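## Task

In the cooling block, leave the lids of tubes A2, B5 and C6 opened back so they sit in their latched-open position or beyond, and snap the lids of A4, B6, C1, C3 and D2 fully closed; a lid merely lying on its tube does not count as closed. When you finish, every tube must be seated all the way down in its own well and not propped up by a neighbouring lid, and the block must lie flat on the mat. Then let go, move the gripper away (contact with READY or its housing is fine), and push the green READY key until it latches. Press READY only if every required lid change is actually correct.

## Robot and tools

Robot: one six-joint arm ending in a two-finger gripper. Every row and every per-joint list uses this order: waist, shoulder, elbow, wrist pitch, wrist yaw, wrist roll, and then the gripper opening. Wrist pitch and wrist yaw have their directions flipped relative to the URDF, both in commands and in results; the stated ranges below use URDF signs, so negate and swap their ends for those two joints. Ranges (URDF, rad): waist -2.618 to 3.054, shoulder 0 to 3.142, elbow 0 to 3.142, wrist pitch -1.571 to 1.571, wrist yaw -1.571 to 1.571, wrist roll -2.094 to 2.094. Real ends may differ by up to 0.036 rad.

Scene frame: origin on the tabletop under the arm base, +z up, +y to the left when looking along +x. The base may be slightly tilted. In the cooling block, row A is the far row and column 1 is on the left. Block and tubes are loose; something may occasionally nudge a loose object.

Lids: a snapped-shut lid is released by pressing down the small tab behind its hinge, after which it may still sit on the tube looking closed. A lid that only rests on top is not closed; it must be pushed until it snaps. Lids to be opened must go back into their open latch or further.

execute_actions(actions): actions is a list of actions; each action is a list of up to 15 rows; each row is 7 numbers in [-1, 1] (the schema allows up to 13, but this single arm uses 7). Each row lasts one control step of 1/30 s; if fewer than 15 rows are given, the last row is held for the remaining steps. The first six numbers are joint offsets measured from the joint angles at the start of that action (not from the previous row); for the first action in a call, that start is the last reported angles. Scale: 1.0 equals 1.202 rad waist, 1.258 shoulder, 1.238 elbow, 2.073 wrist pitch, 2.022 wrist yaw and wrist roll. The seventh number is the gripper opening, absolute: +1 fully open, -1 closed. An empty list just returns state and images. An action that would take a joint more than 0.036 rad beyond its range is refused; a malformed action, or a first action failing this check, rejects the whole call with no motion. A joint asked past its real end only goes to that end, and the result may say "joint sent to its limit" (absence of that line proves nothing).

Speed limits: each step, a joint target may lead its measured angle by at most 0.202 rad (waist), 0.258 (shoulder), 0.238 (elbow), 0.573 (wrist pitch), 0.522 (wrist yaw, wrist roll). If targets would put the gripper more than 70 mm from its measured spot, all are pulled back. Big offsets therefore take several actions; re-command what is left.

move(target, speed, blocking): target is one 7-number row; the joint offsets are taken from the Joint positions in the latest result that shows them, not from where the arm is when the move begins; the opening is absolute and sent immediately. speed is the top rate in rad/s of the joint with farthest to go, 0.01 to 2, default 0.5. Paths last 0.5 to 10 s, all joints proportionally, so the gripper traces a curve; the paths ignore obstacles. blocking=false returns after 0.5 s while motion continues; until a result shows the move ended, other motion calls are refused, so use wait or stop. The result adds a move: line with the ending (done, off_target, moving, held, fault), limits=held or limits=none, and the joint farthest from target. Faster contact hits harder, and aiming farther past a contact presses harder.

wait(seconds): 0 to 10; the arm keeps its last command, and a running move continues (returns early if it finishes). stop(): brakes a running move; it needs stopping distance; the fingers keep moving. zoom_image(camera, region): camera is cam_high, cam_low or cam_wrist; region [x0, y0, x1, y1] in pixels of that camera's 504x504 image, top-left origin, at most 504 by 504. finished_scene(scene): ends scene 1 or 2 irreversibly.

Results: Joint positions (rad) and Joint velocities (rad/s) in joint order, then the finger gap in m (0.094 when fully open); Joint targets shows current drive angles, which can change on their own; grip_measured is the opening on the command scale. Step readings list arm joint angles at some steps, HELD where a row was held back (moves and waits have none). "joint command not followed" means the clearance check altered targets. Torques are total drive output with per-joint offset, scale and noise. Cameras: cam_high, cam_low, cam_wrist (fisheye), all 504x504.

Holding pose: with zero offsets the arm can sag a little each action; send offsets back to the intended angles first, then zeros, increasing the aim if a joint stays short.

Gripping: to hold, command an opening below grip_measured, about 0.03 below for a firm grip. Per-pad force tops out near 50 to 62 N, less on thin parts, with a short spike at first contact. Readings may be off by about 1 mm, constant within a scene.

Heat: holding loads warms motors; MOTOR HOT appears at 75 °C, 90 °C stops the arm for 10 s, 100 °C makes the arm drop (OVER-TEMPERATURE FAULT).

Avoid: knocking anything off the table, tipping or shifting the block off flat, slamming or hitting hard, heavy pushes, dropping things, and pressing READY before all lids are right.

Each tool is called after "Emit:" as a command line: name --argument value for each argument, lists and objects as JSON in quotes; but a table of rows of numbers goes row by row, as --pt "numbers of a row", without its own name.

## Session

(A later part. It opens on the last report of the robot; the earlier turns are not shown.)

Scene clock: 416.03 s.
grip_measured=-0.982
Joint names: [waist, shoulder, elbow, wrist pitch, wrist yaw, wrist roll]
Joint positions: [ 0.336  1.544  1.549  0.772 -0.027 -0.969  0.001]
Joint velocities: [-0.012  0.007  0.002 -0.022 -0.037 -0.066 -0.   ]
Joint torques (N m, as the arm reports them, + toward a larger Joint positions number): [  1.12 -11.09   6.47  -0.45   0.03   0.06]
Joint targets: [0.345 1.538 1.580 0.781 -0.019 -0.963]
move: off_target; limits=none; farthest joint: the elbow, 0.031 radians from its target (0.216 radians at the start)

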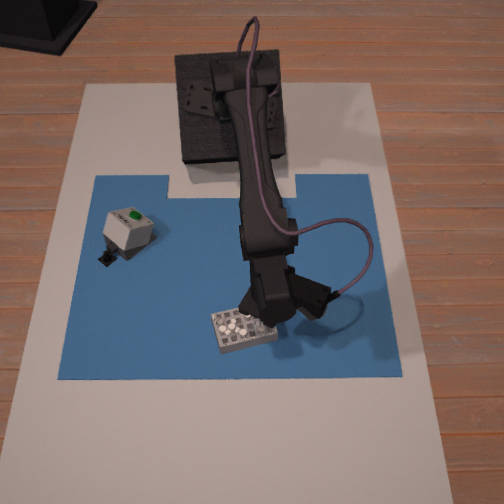

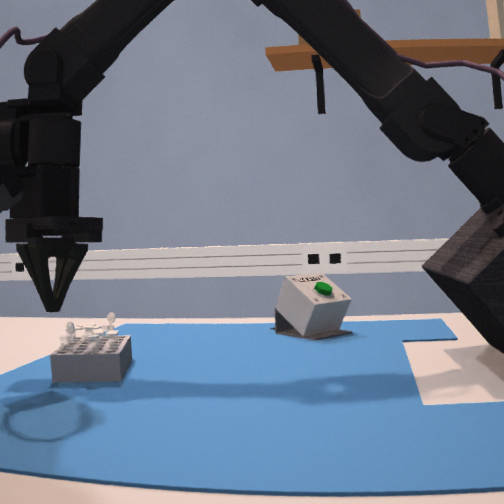

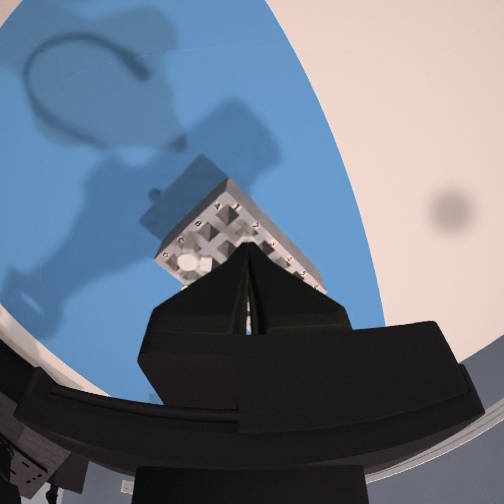

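Emit:
move --target '[0.003, 0.0278, 0.0097, -0.023, 0.003, 0.0, -1]' --speed 0.06

Emit:
zoom_image --camera "cam_wrist" --region '[148, 130, 348, 280]'

Emit:
zoom_image --camera "cam_low" --region '[25, 280, 125, 355]'

Scene clock: 426.03 s.
grip_measured=-0.982
Joint names: [waist, shoulder, elbow, wrist pitch, wrist yaw, wrist roll]
Joint positions: [ 0.336  1.587  1.549  0.739 -0.028 -0.968  0.001]
Joint velocities: [ 0.007 -0.002  0.007  0.037  0.007  0.007  0.   ]
Joint torques (N m, as the arm reports them, + toward a larger Joint positions number): [  0.74 -11.38   4.99  -0.64   0.04  -0.02]
Joint targets: [0.340 1.579 1.561 0.724 -0.021 -0.969]
move: done; limits=none; farthest joint: the wrist pitch, 0.014 radians from its target (0.047 radians at the start)

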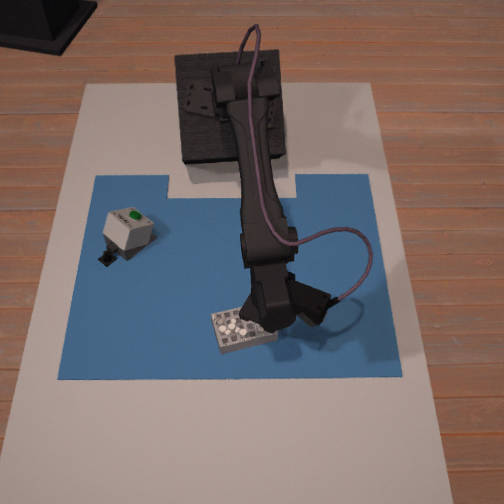

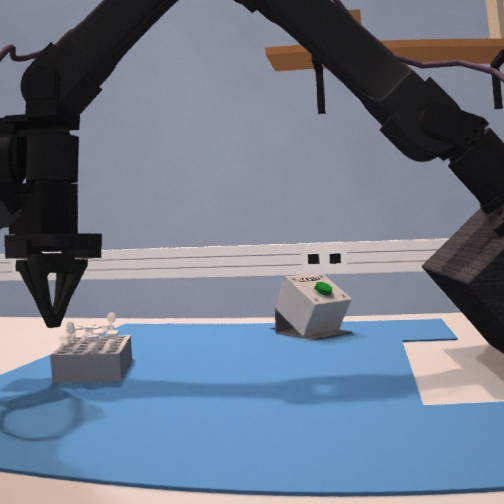

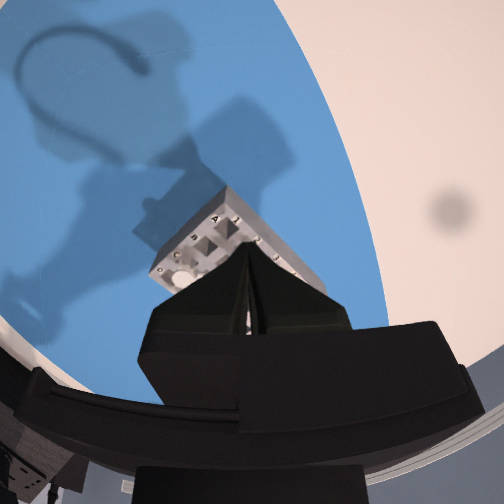

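Region (148, 130, 348, 280) of cam_wrist's 504x504 image, scaled by 2.520, with more detail than that image has; it fills the top 378 rows of this view, and the rest is white.

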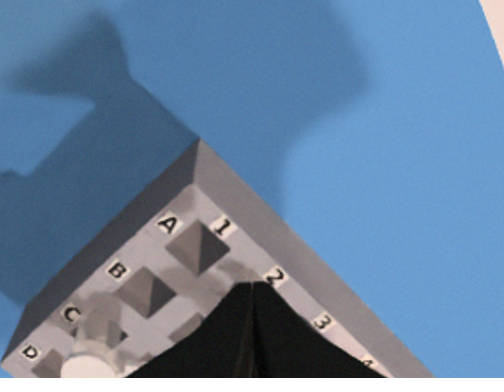

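Region (25, 280, 125, 355) of cam_low's 504x504 image, scaled by 5.040, with more detail than that image has; it fills the top 378 rows of this view, and the rest is white.

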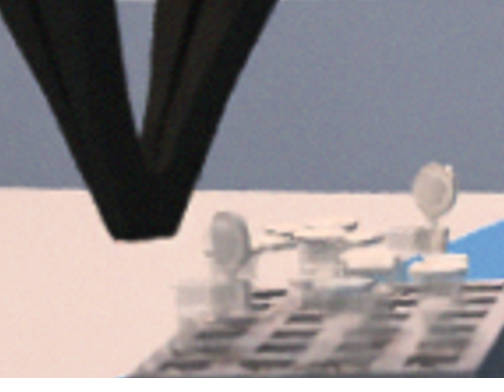

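Emit:
move --target '[0.0, 0.0024, 0.0097, 0.0275, -0.0445, 0.0, -1]' --speed 0.04

Emit:
zoom_image --camera "cam_low" --region '[25, 280, 125, 355]'

Emit:
zoom_image --camera "cam_wrist" --region '[148, 130, 348, 280]'

Scene clock: 434.37 s.
grip_measured=-0.982
Joint names: [waist, shoulder, elbow, wrist pitch, wrist yaw, wrist roll]
Joint positions: [ 0.336  1.596  1.549  0.763 -0.085 -0.968  0.001]
Joint velocities: [-0.007 -0.012 -0.002  0.051  0.037 -0.022 -0.001]
Joint torques (N m, as the arm reports them, + toward a larger Joint positions number): [  0.39 -11.24   4.91  -0.15  -0.34  -0.01]
Joint targets: [0.336 1.590 1.561 0.796 -0.118 -0.968]
move: off_target; limits=none; farthest joint: the wrist pitch, 0.033 radians from its target (0.058 radians at the start)

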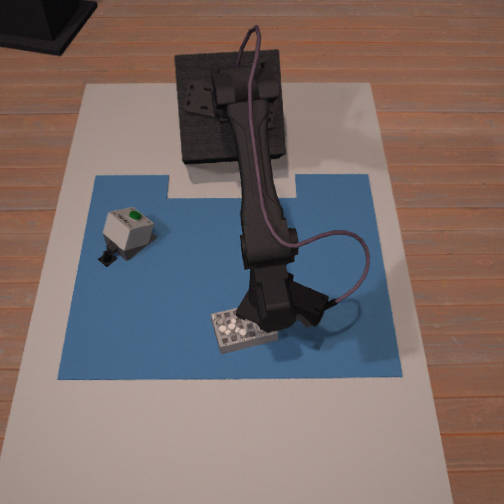

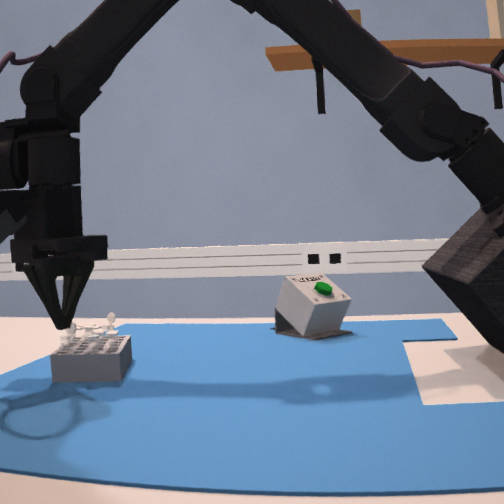

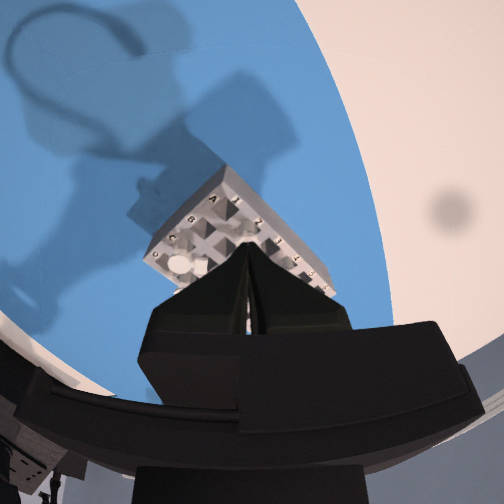

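Region (25, 280, 125, 355) of cam_low's 504x504 image, scaled by 5.040, with more detail than that image has; it fills the top 378 rows of this view, and the rest is white.

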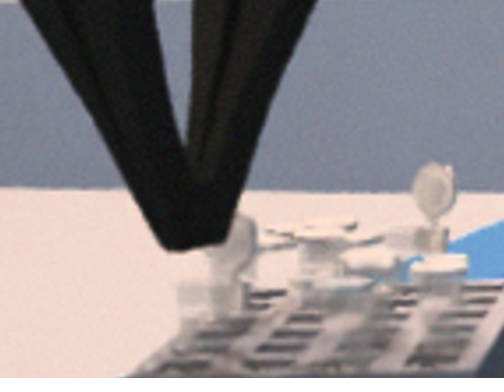

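Region (148, 130, 348, 280) of cam_wrist's 504x504 image, scaled by 2.520, with more detail than that image has; it fills the top 378 rows of this view, and the rest is white.

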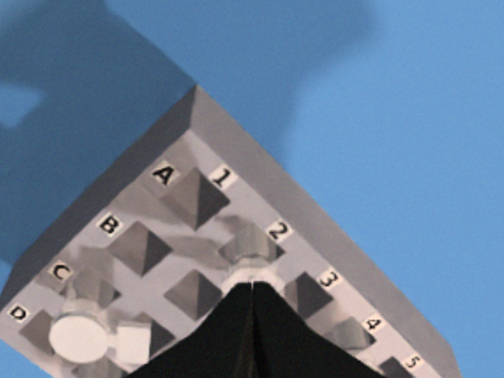

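Emit:
move --target '[0.0, -0.012, 0.0097, -0.018, 0.036, 0.0, -1]' --speed 0.08

Emit:
zoom_image --camera "cam_low" --region '[25, 280, 125, 355]'

Scene clock: 438.60 s.
grip_measured=-0.982
Joint names: [waist, shoulder, elbow, wrist pitch, wrist yaw, wrist roll]
Joint positions: [ 0.336  1.596  1.549  0.74  -0.03  -0.968  0.001]
Joint velocities: [-0.007 -0.012 -0.007 -0.081  0.022  0.022  0.   ]
Joint torques (N m, as the arm reports them, + toward a larger Joint positions number): [  0.42 -12.03   4.95  -0.61   0.11  -0.01]
Joint targets: [0.336 1.581 1.561 0.726 -0.012 -0.968]
move: done; limits=none; farthest joint: the wrist yaw, 0.017 radians from its target (0.073 radians at the start)

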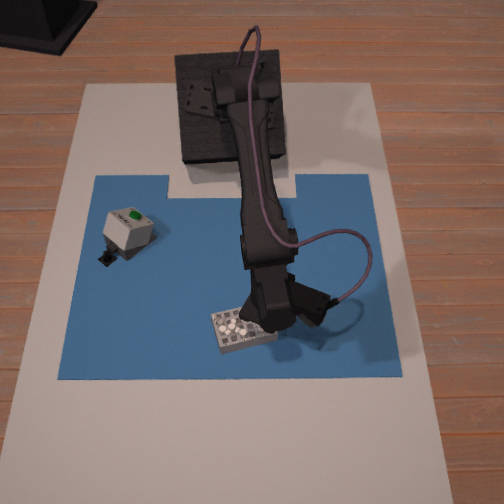

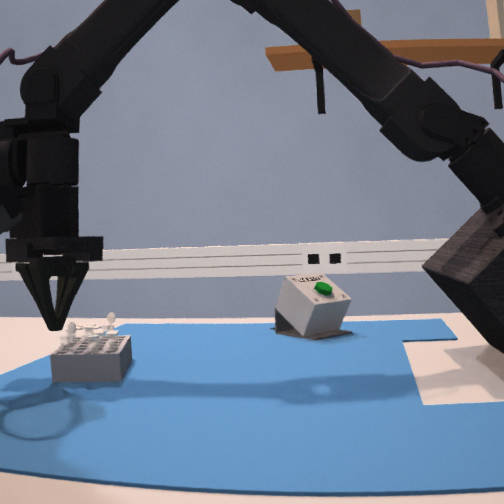

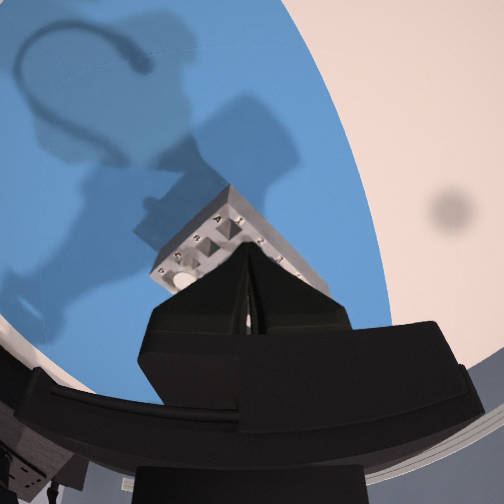

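Region (25, 280, 125, 355) of cam_low's 504x504 image, scaled by 5.040, with more detail than that image has; it fills the top 378 rows of this view, and the rest is white.

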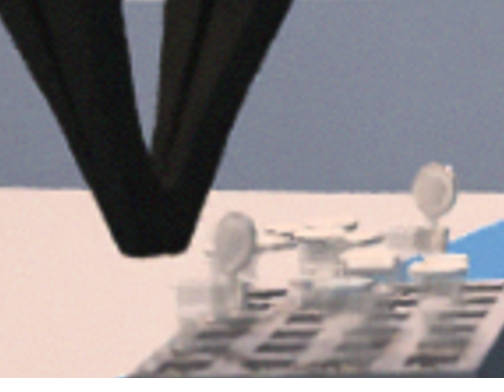

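Emit:
move --target '[0.0, -0.085, 0.0097, 0.036, 0.005, 0.0, -1]' --speed 0.15

Scene clock: 445.67 s.
grip_measured=-0.982
Joint names: [waist, shoulder, elbow, wrist pitch, wrist yaw, wrist roll]
Joint positions: [ 0.336  1.519  1.549  0.806 -0.03  -0.968  0.001]
Joint velocities: [-0.012 -0.007 -0.002  0.022  0.007 -0.051 -0.   ]
Joint torques (N m, as the arm reports them, + toward a larger Joint positions number): [  0.36 -13.05   5.11  -0.42   0.06   0.  ]
Joint targets: [0.336 1.489 1.561 0.815 -0.019 -0.968]
move: off_target; limits=none; farthest joint: the shoulder, 0.030 radians from its target (0.107 radians at the start)

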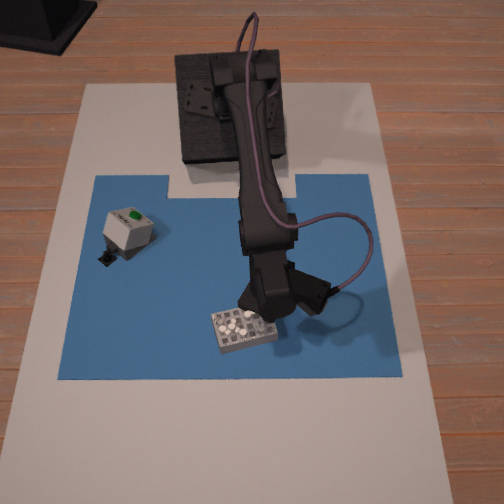

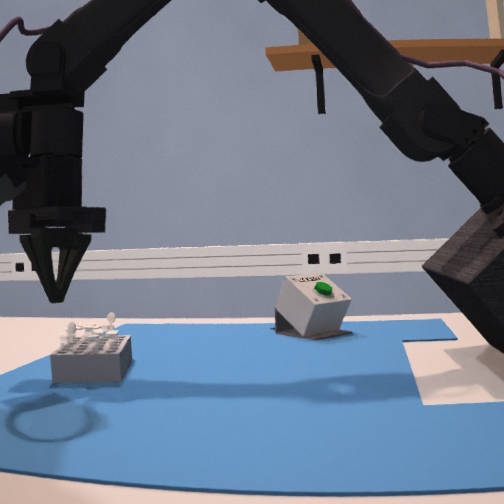

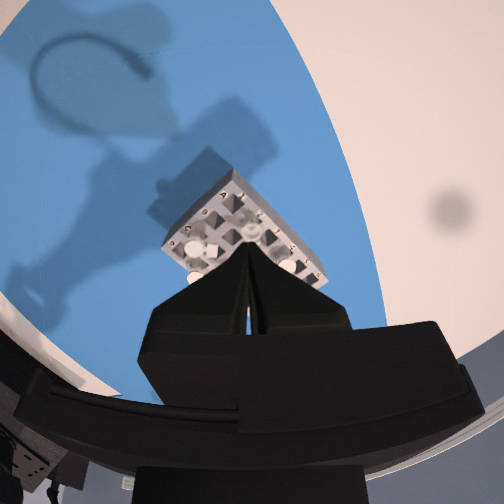

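Emit:
move --target '[-0.1206, -0.0763, -0.16, -0.065, 0.003, 0.605, -1]' --speed 0.8

Emit:
zoom_image --camera "cam_wrist" --region '[108, 110, 348, 290]'

Scene clock: 452.07 s.
grip_measured=-0.982
Joint names: [waist, shoulder, elbow, wrist pitch, wrist yaw, wrist roll]
Joint positions: [ 0.203  1.458  1.359  0.689 -0.027  0.248  0.001]
Joint velocities: [-0.002 -0.002 -0.022  0.022  0.081  0.095  0.001]
Joint torques (N m, as the arm reports them, + toward a larger Joint positions number): [ -1.37 -12.58   3.37  -0.66  -0.05   0.07]
Joint targets: [0.192 1.423 1.351 0.671 -0.024 0.255]
move: off_target; limits=none; farthest joint: the shoulder, 0.035 radians from its target (0.096 radians at the start)

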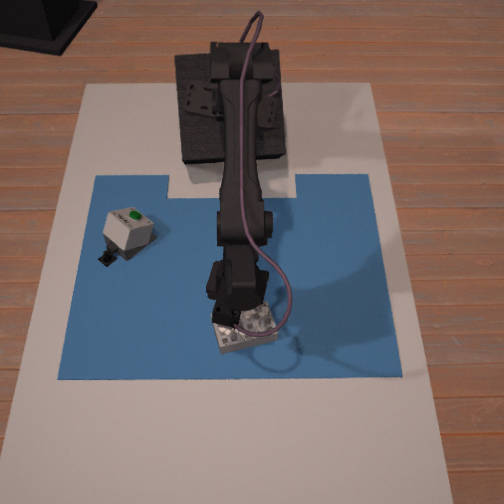

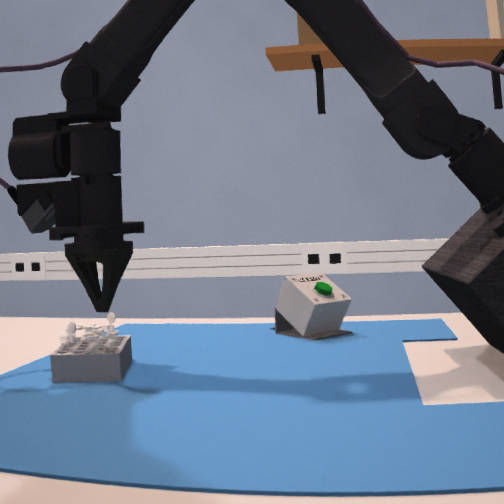

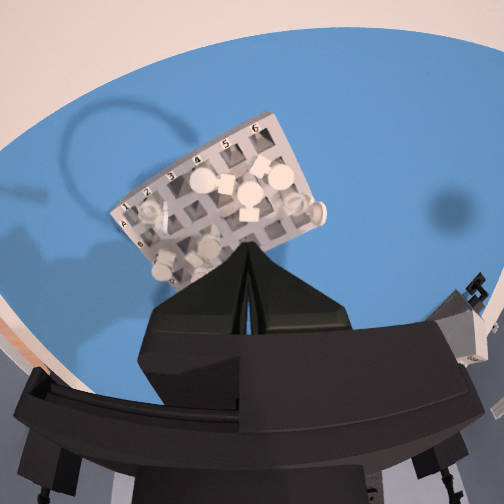

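Region (108, 110, 348, 290) of cam_wrist's 504x504 image, scaled by 2.100, with more detail than that image has; it fills the top 378 rows of this view, and the rest is white.

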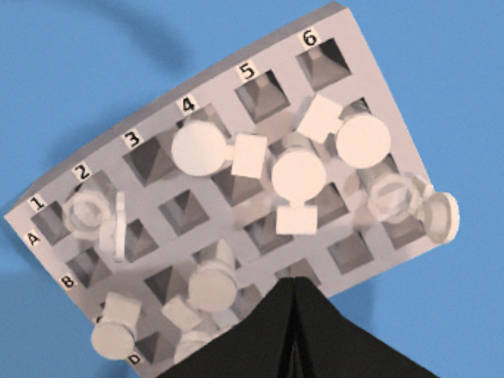

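Emit:
move --target '[-0.004, 0.0238, 0.0097, -0.026, -0.008, 0.0, -1]' --speed 0.06

Emit:
zoom_image --camera "cam_wrist" --region '[180, 170, 320, 275]'

Emit:
zoom_image --camera "cam_low" --region '[45, 290, 145, 365]'

Scene clock: 457.70 s.
grip_measured=-0.982
Joint names: [waist, shoulder, elbow, wrist pitch, wrist yaw, wrist roll]
Joint positions: [ 0.203  1.493  1.359  0.653 -0.031  0.249  0.001]
Joint velocities: [ 0.002  0.002 -0.012  0.022  0.037 -0.022 -0.001]
Joint torques (N m, as the arm reports them, + toward a larger Joint positions number): [ -0.74 -10.33   4.71  -0.67  -0.17  -0.01]
Joint targets: [0.198 1.488 1.371 0.635 -0.043 0.248]
move: done; limits=none; farthest joint: the wrist pitch, 0.018 radians from its target (0.054 radians at the start)

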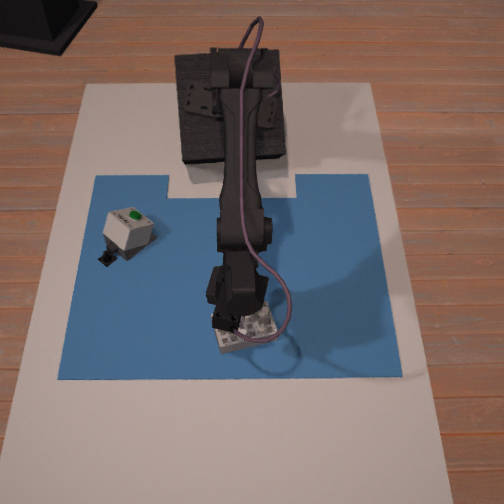

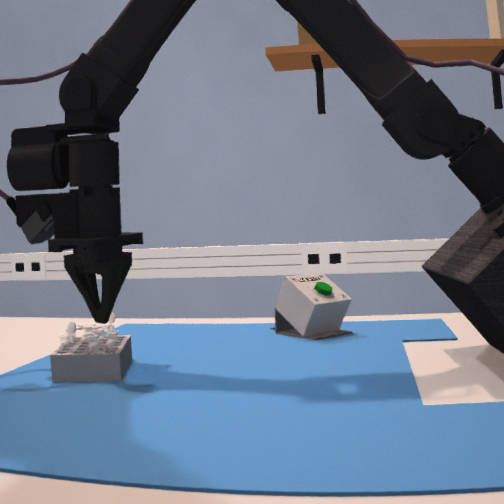

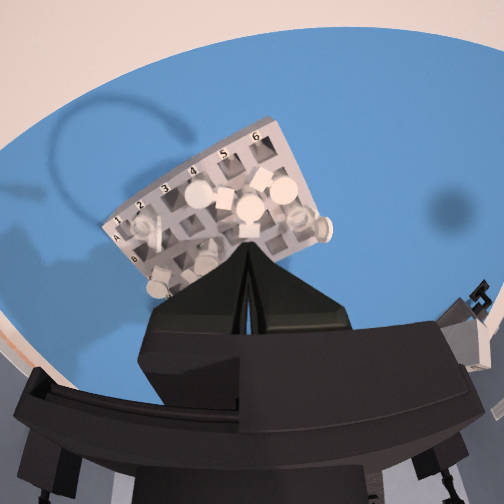

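Region (180, 170, 320, 275) of cam_wrist's 504x504 image, scaled by 3.600, with more detail than that image has; it fills the top 378 rows of this view, and the rest is white.

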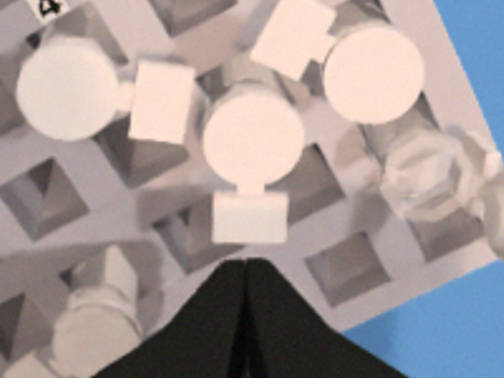

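Region (45, 290, 145, 365) of cam_low's 504x504 image, scaled by 5.040, with more detail than that image has; it fills the top 378 rows of this view, and the rest is white.

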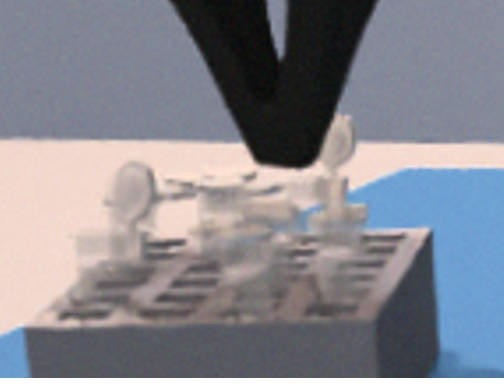

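Emit:
move --target '[-0.004, 0.004, 0.0097, -0.0175, -0.004, 0.0, -1]' --speed 0.04

Emit:
zoom_image --camera "cam_wrist" --region '[180, 170, 320, 275]'

Emit:
zoom_image --camera "cam_low" --region '[45, 290, 145, 365]'

Scene clock: 462.63 s.
grip_measured=-0.982
Joint names: [waist, shoulder, elbow, wrist pitch, wrist yaw, wrist roll]
Joint positions: [ 0.203  1.504  1.359  0.635 -0.032  0.249  0.001]
Joint velocities: [-0.002  0.007  0.012  0.051  0.022 -0.007  0.   ]
Joint torques (N m, as the arm reports them, + toward a larger Joint positions number): [ -0.74 -10.35   4.71  -0.67  -0.15  -0.01]
Joint targets: [0.198 1.498 1.371 0.617 -0.039 0.249]
move: done; limits=none; farthest joint: the wrist pitch, 0.019 radians from its target (0.036 radians at the start)

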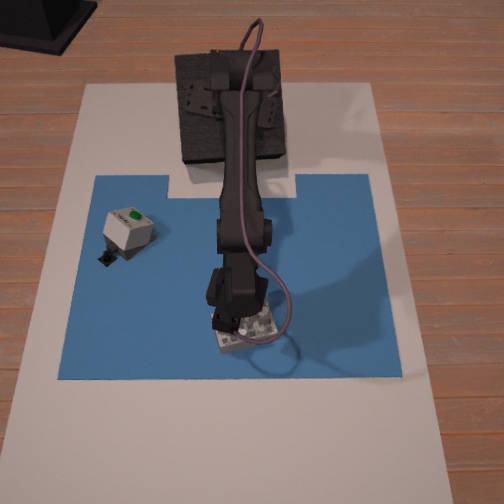

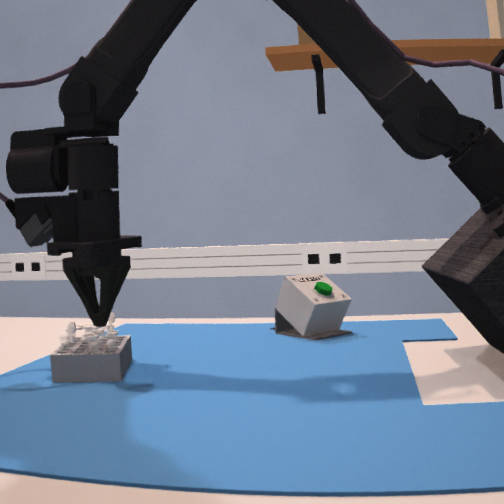

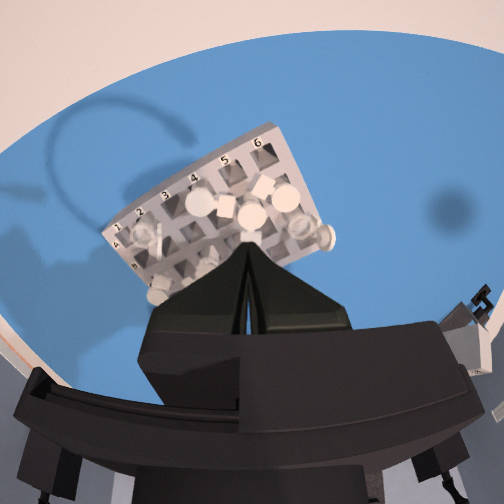

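Region (180, 170, 320, 275) of cam_wrist's 504x504 image, scaled by 3.600, with more detail than that image has; it fills the top 378 rows of this view, and the rest is white.

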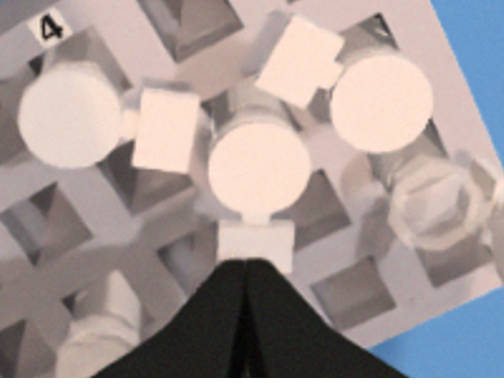

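Region (45, 290, 145, 365) of cam_low's 504x504 image, scaled by 5.040, with more detail than that image has; it fills the top 378 rows of this view, and the rest is white.

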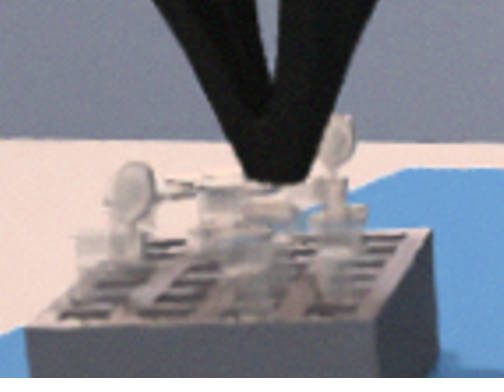

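Emit:
move --target '[-0.004, 0.02, 0.006, -0.006, -0.002, 0.0, -1]' --speed 0.02

Emit:
zoom_image --camera "cam_wrist" --region '[180, 170, 320, 275]'

Scene clock: 467.03 s.
grip_measured=-0.982
Joint names: [waist, shoulder, elbow, wrist pitch, wrist yaw, wrist roll]
Joint positions: [ 0.203  1.51   1.359  0.635 -0.032  0.249  0.001]
Joint velocities: [ 0.002 -0.012 -0.012 -0.007 -0.037 -0.022 -0.001]
Joint torques (N m, as the arm reports them, + toward a larger Joint positions number): [-0.74 -8.44  4.35 -0.61 -0.11 -0.01]
Joint targets: [0.198 1.529 1.366 0.623 -0.036 0.249]
move: done; limits=none; farthest joint: the shoulder, 0.019 radians from its target (0.025 radians at the start)

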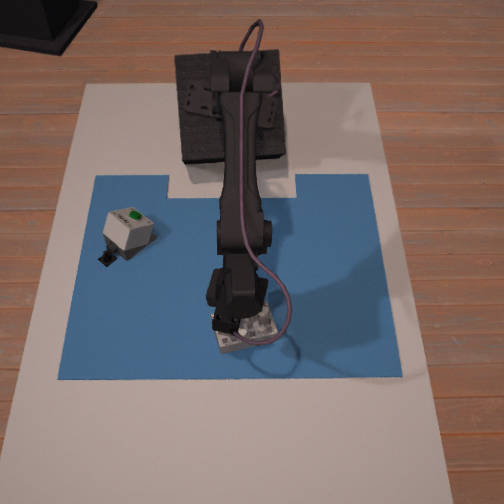

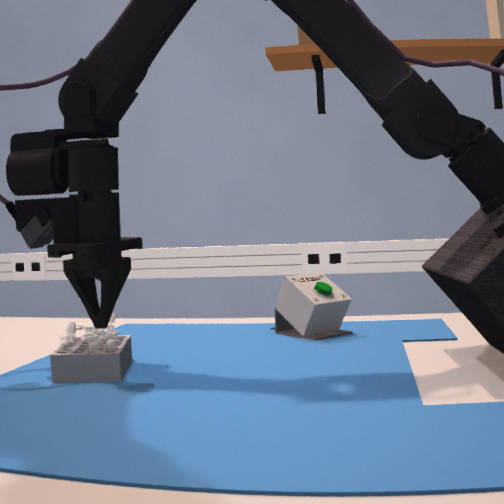

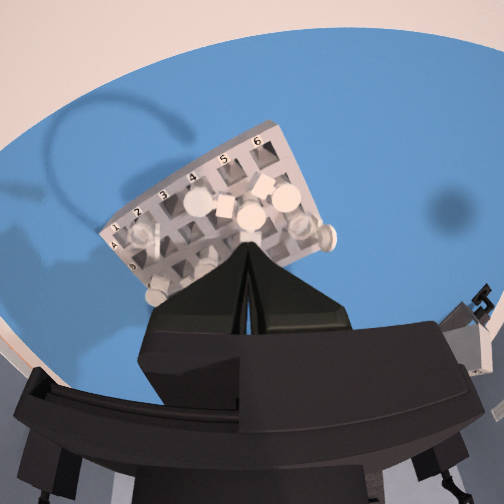

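Region (180, 170, 320, 275) of cam_wrist's 504x504 image, scaled by 3.600, with more detail than that image has; it fills the top 378 rows of this view, and the rest is white.

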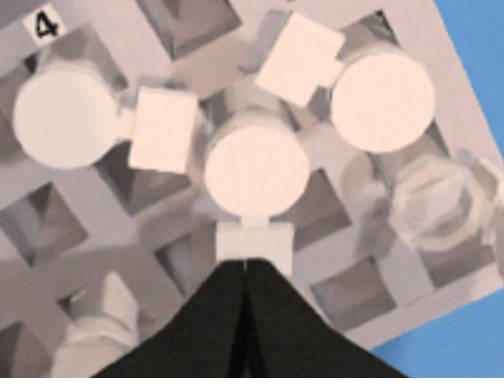

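Emit:
execute_actions --actions '[[[-0.004,0.02,0.006,-0.006,-0.002,0,-1],[-0.004,0.025,0.006,-0.006,-0.002,0,-1],[-0.004,0.03,0.006,-0.006,-0.002,0,-1],[-0.004,0.034,0.006,-0.006,-0.002,0,-1],[-0.004,0.037,0.006,-0.006,-0.002,0,-1],[-0.004,0.039,0.006,-0.006,-0.002,0,-1],[-0.004,0.045,0.006,-0.006,-0.002,0,-1],[-0.004,0.05,0.006,-0.006,-0.002,0,-1],[-0.004,0.05,0.006,-0.006,-0.002,0,-1],[-0.004,0.016,0.006,-0.006,-0.002,0,-1],[-0.004,0.014,0.006,-0.006,-0.002,0,-1]]]'

Scene clock: 473.57 s.
grip_measured=-0.982
Joint names: [waist, shoulder, elbow, wrist pitch, wrist yaw, wrist roll]
Joint positions: [ 0.203  1.549  1.359  0.631 -0.032  0.249  0.001]
Joint velocities: [-0.007  0.012 -0.002 -0.066 -0.007 -0.037  0.001]
Joint torques (N m, as the arm reports them, + toward a larger Joint positions number): [ -0.77 -11.72   4.2   -0.53  -0.11  -0.01]
Joint targets: [0.198 1.528 1.366 0.623 -0.036 0.249]
Step readings (joint positions):
0: [0.203 1.510 1.359 0.635 -0.032 0.249]
1: [0.203 1.511 1.359 0.635 -0.032 0.249]
2: [0.203 1.512 1.359 0.635 -0.032 0.249]
4: [0.203 1.513 1.359 0.636 -0.032 0.249]
8: [0.203 1.516 1.359 0.636 -0.032 0.249]
15: Joint positions above

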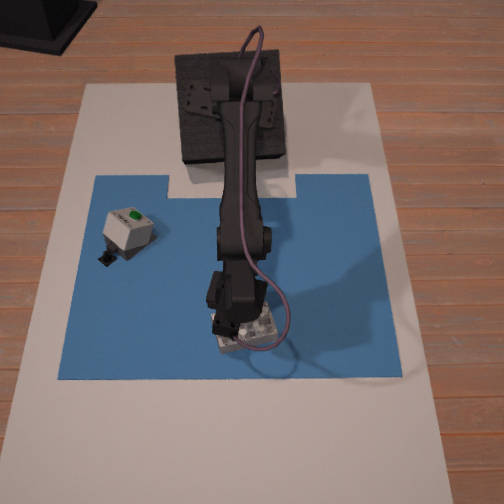

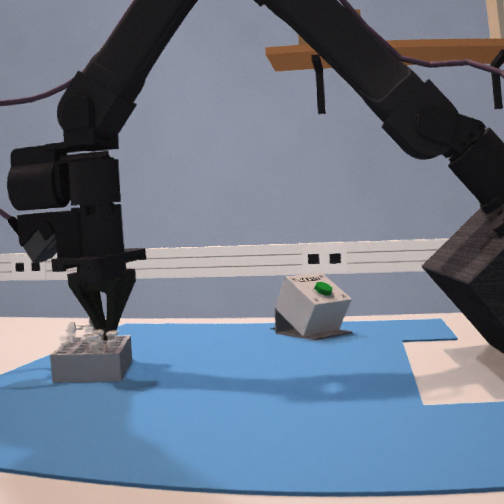

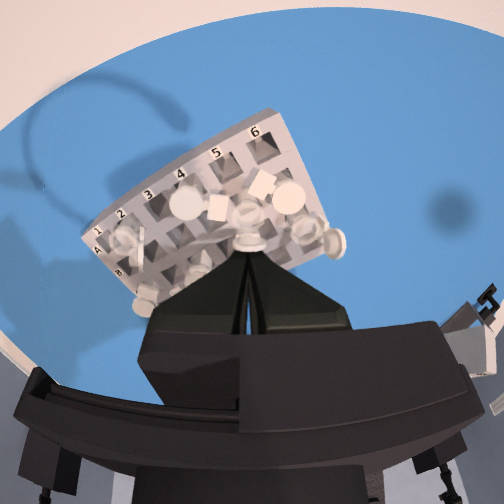

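Emit:
move --target '[0.0, -0.11, 0.0097, 0.056, 0.0, 0.0, -1]' --speed 0.15

Emit:
zoom_image --camera "cam_low" --region '[45, 280, 145, 355]'

Emit:
zoom_image --camera "cam_wrist" --region '[108, 90, 348, 290]'

Scene clock: 479.57 s.
grip_measured=-0.982
Joint names: [waist, shoulder, elbow, wrist pitch, wrist yaw, wrist roll]
Joint positions: [ 0.203  1.44   1.359  0.741 -0.032  0.249  0.001]
Joint velocities: [-0.002 -0.012 -0.002  0.037 -0.007  0.095 -0.   ]
Joint torques (N m, as the arm reports them, + toward a larger Joint positions number): [ -0.28 -12.02   4.84  -0.4   -0.07  -0.02]
Joint targets: [0.203 1.411 1.371 0.747 -0.032 0.249]
move: off_target; limits=none; farthest joint: the shoulder, 0.030 radians from its target (0.138 radians at the start)

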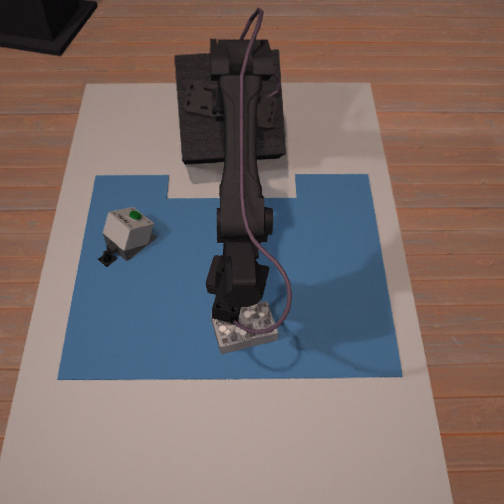

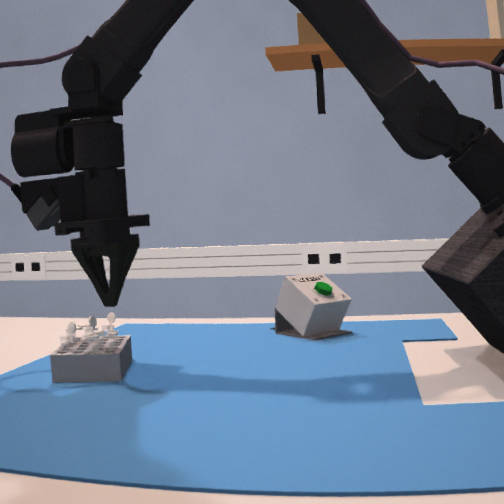

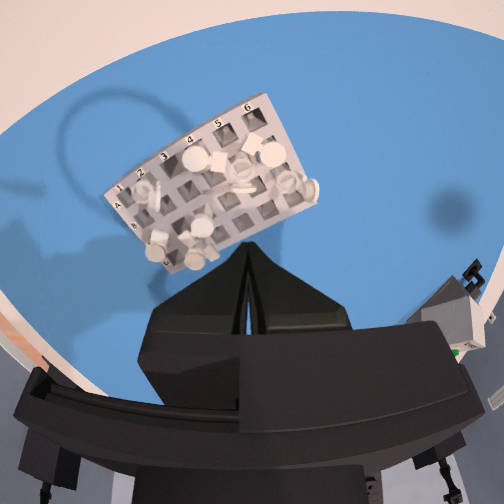

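Region (45, 280, 145, 355) of cam_low's 504x504 image, scaled by 5.040, with more detail than that image has; it fills the top 378 rows of this view, and the rest is white.

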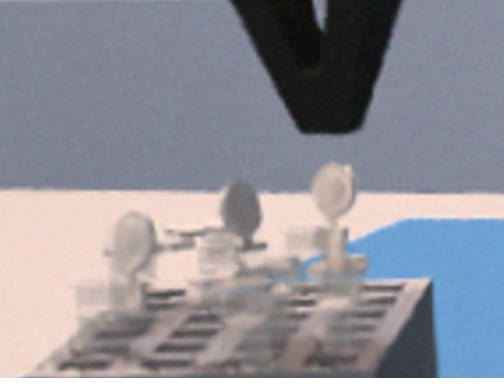

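Region (108, 90, 348, 290) of cam_wrist's 504x504 image, scaled by 2.100, with more detail than that image has.

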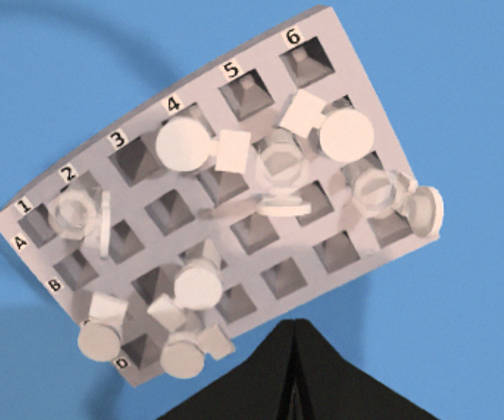

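Emit:
move --target '[-0.025, 0.07, 0.1785, 0.032, 0.0, -0.01, -1]' --speed 0.2

Emit:
zoom_image --camera "cam_low" --region '[35, 280, 135, 355]'

Emit:
zoom_image --camera "cam_wrist" --region '[148, 150, 348, 300]'

Scene clock: 487.23 s.
grip_measured=-0.982
Joint names: [waist, shoulder, elbow, wrist pitch, wrist yaw, wrist roll]
Joint positions: [ 0.186  1.533  1.549  0.802 -0.031  0.234  0.001]
Joint velocities: [-0.002  0.007 -0.022  0.051  0.022 -0.051  0.   ]
Joint torques (N m, as the arm reports them, + toward a larger Joint positions number): [ -1.59 -10.94   6.47  -0.45  -0.08  -0.06]
Joint targets: [0.173 1.528 1.580 0.808 -0.031 0.229]
move: off_target; limits=none; farthest joint: the elbow, 0.031 radians from its target (0.221 radians at the start)

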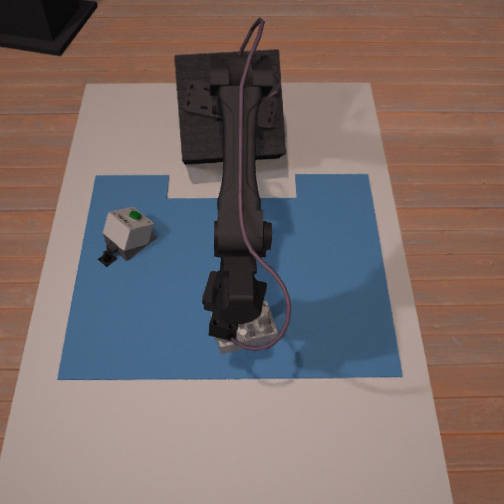

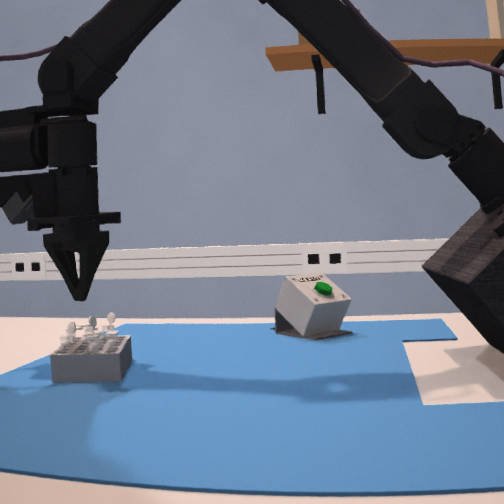

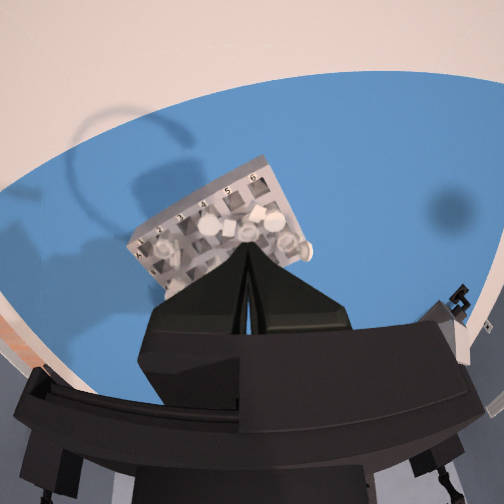

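Region (35, 280, 135, 355) of cam_low's 504x504 image, scaled by 5.040, with more detail than that image has; it fills the top 378 rows of this view, and the rest is white.

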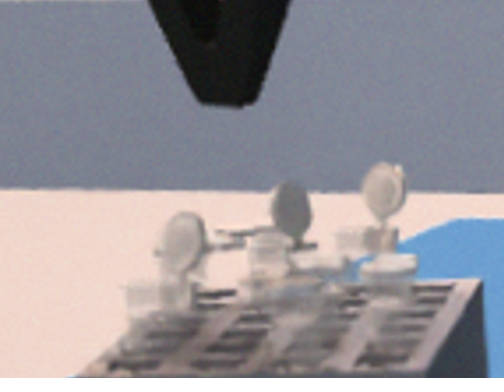

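Region (148, 150, 348, 300) of cam_wrist's 504x504 image, scaled by 2.520, with more detail than that image has; it fills the top 378 rows of this view, and the rest is white.

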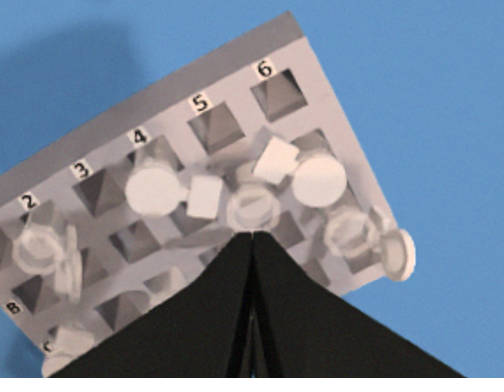

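Emit:
move --target '[-0.003, 0.040, 0.0097, -0.037, 0.0, 0.0, -1]' --speed 0.08

Emit:
zoom_image --camera "cam_low" --region '[35, 280, 135, 355]'

Emit:
zoom_image --camera "cam_wrist" --region '[148, 150, 348, 300]'

Scene clock: 493.60 s.
grip_measured=-0.982
Joint names: [waist, shoulder, elbow, wrist pitch, wrist yaw, wrist roll]
Joint positions: [ 0.186  1.592  1.549  0.744 -0.031  0.233  0.001]
Joint velocities: [ 0.007  0.012 -0.017 -0.007  0.081  0.007  0.   ]
Joint torques (N m, as the arm reports them, + toward a larger Joint positions number): [ -0.75 -11.45   4.95  -0.69  -0.08  -0.01]
Joint targets: [0.182 1.584 1.561 0.726 -0.031 0.233]
move: done; limits=none; farthest joint: the wrist pitch, 0.019 radians from its target (0.077 radians at the start)

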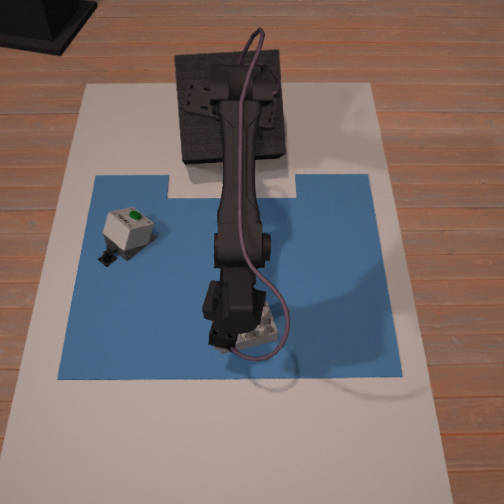

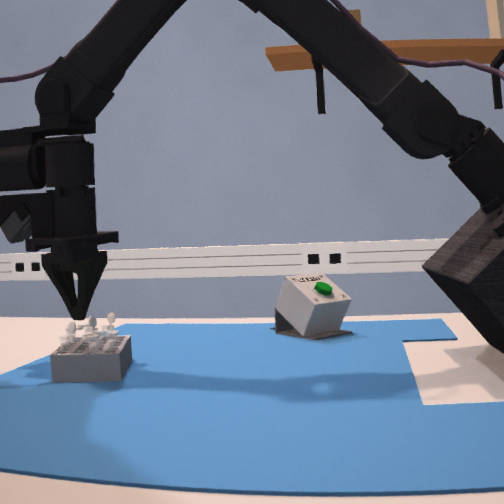

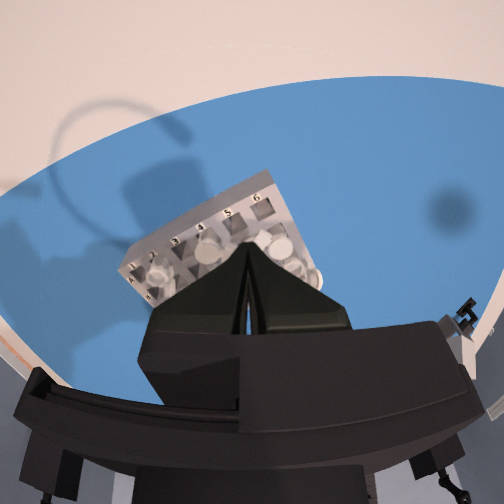

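Region (35, 280, 135, 355) of cam_low's 504x504 image, scaled by 5.040, with more detail than that image has; it fills the top 378 rows of this view, and the rest is white.

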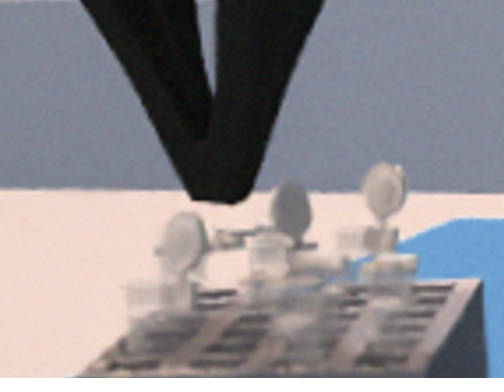

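Region (148, 150, 348, 300) of cam_wrist's 504x504 image, scaled by 2.520, with more detail than that image has; it fills the top 378 rows of this view, and the rest is white.

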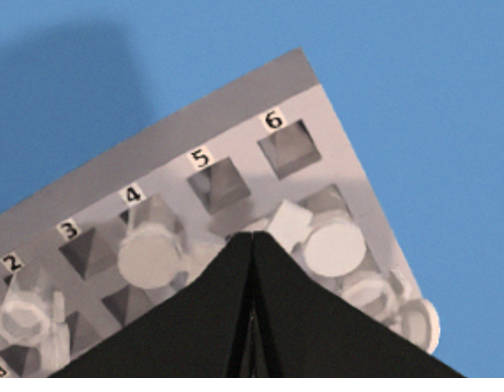

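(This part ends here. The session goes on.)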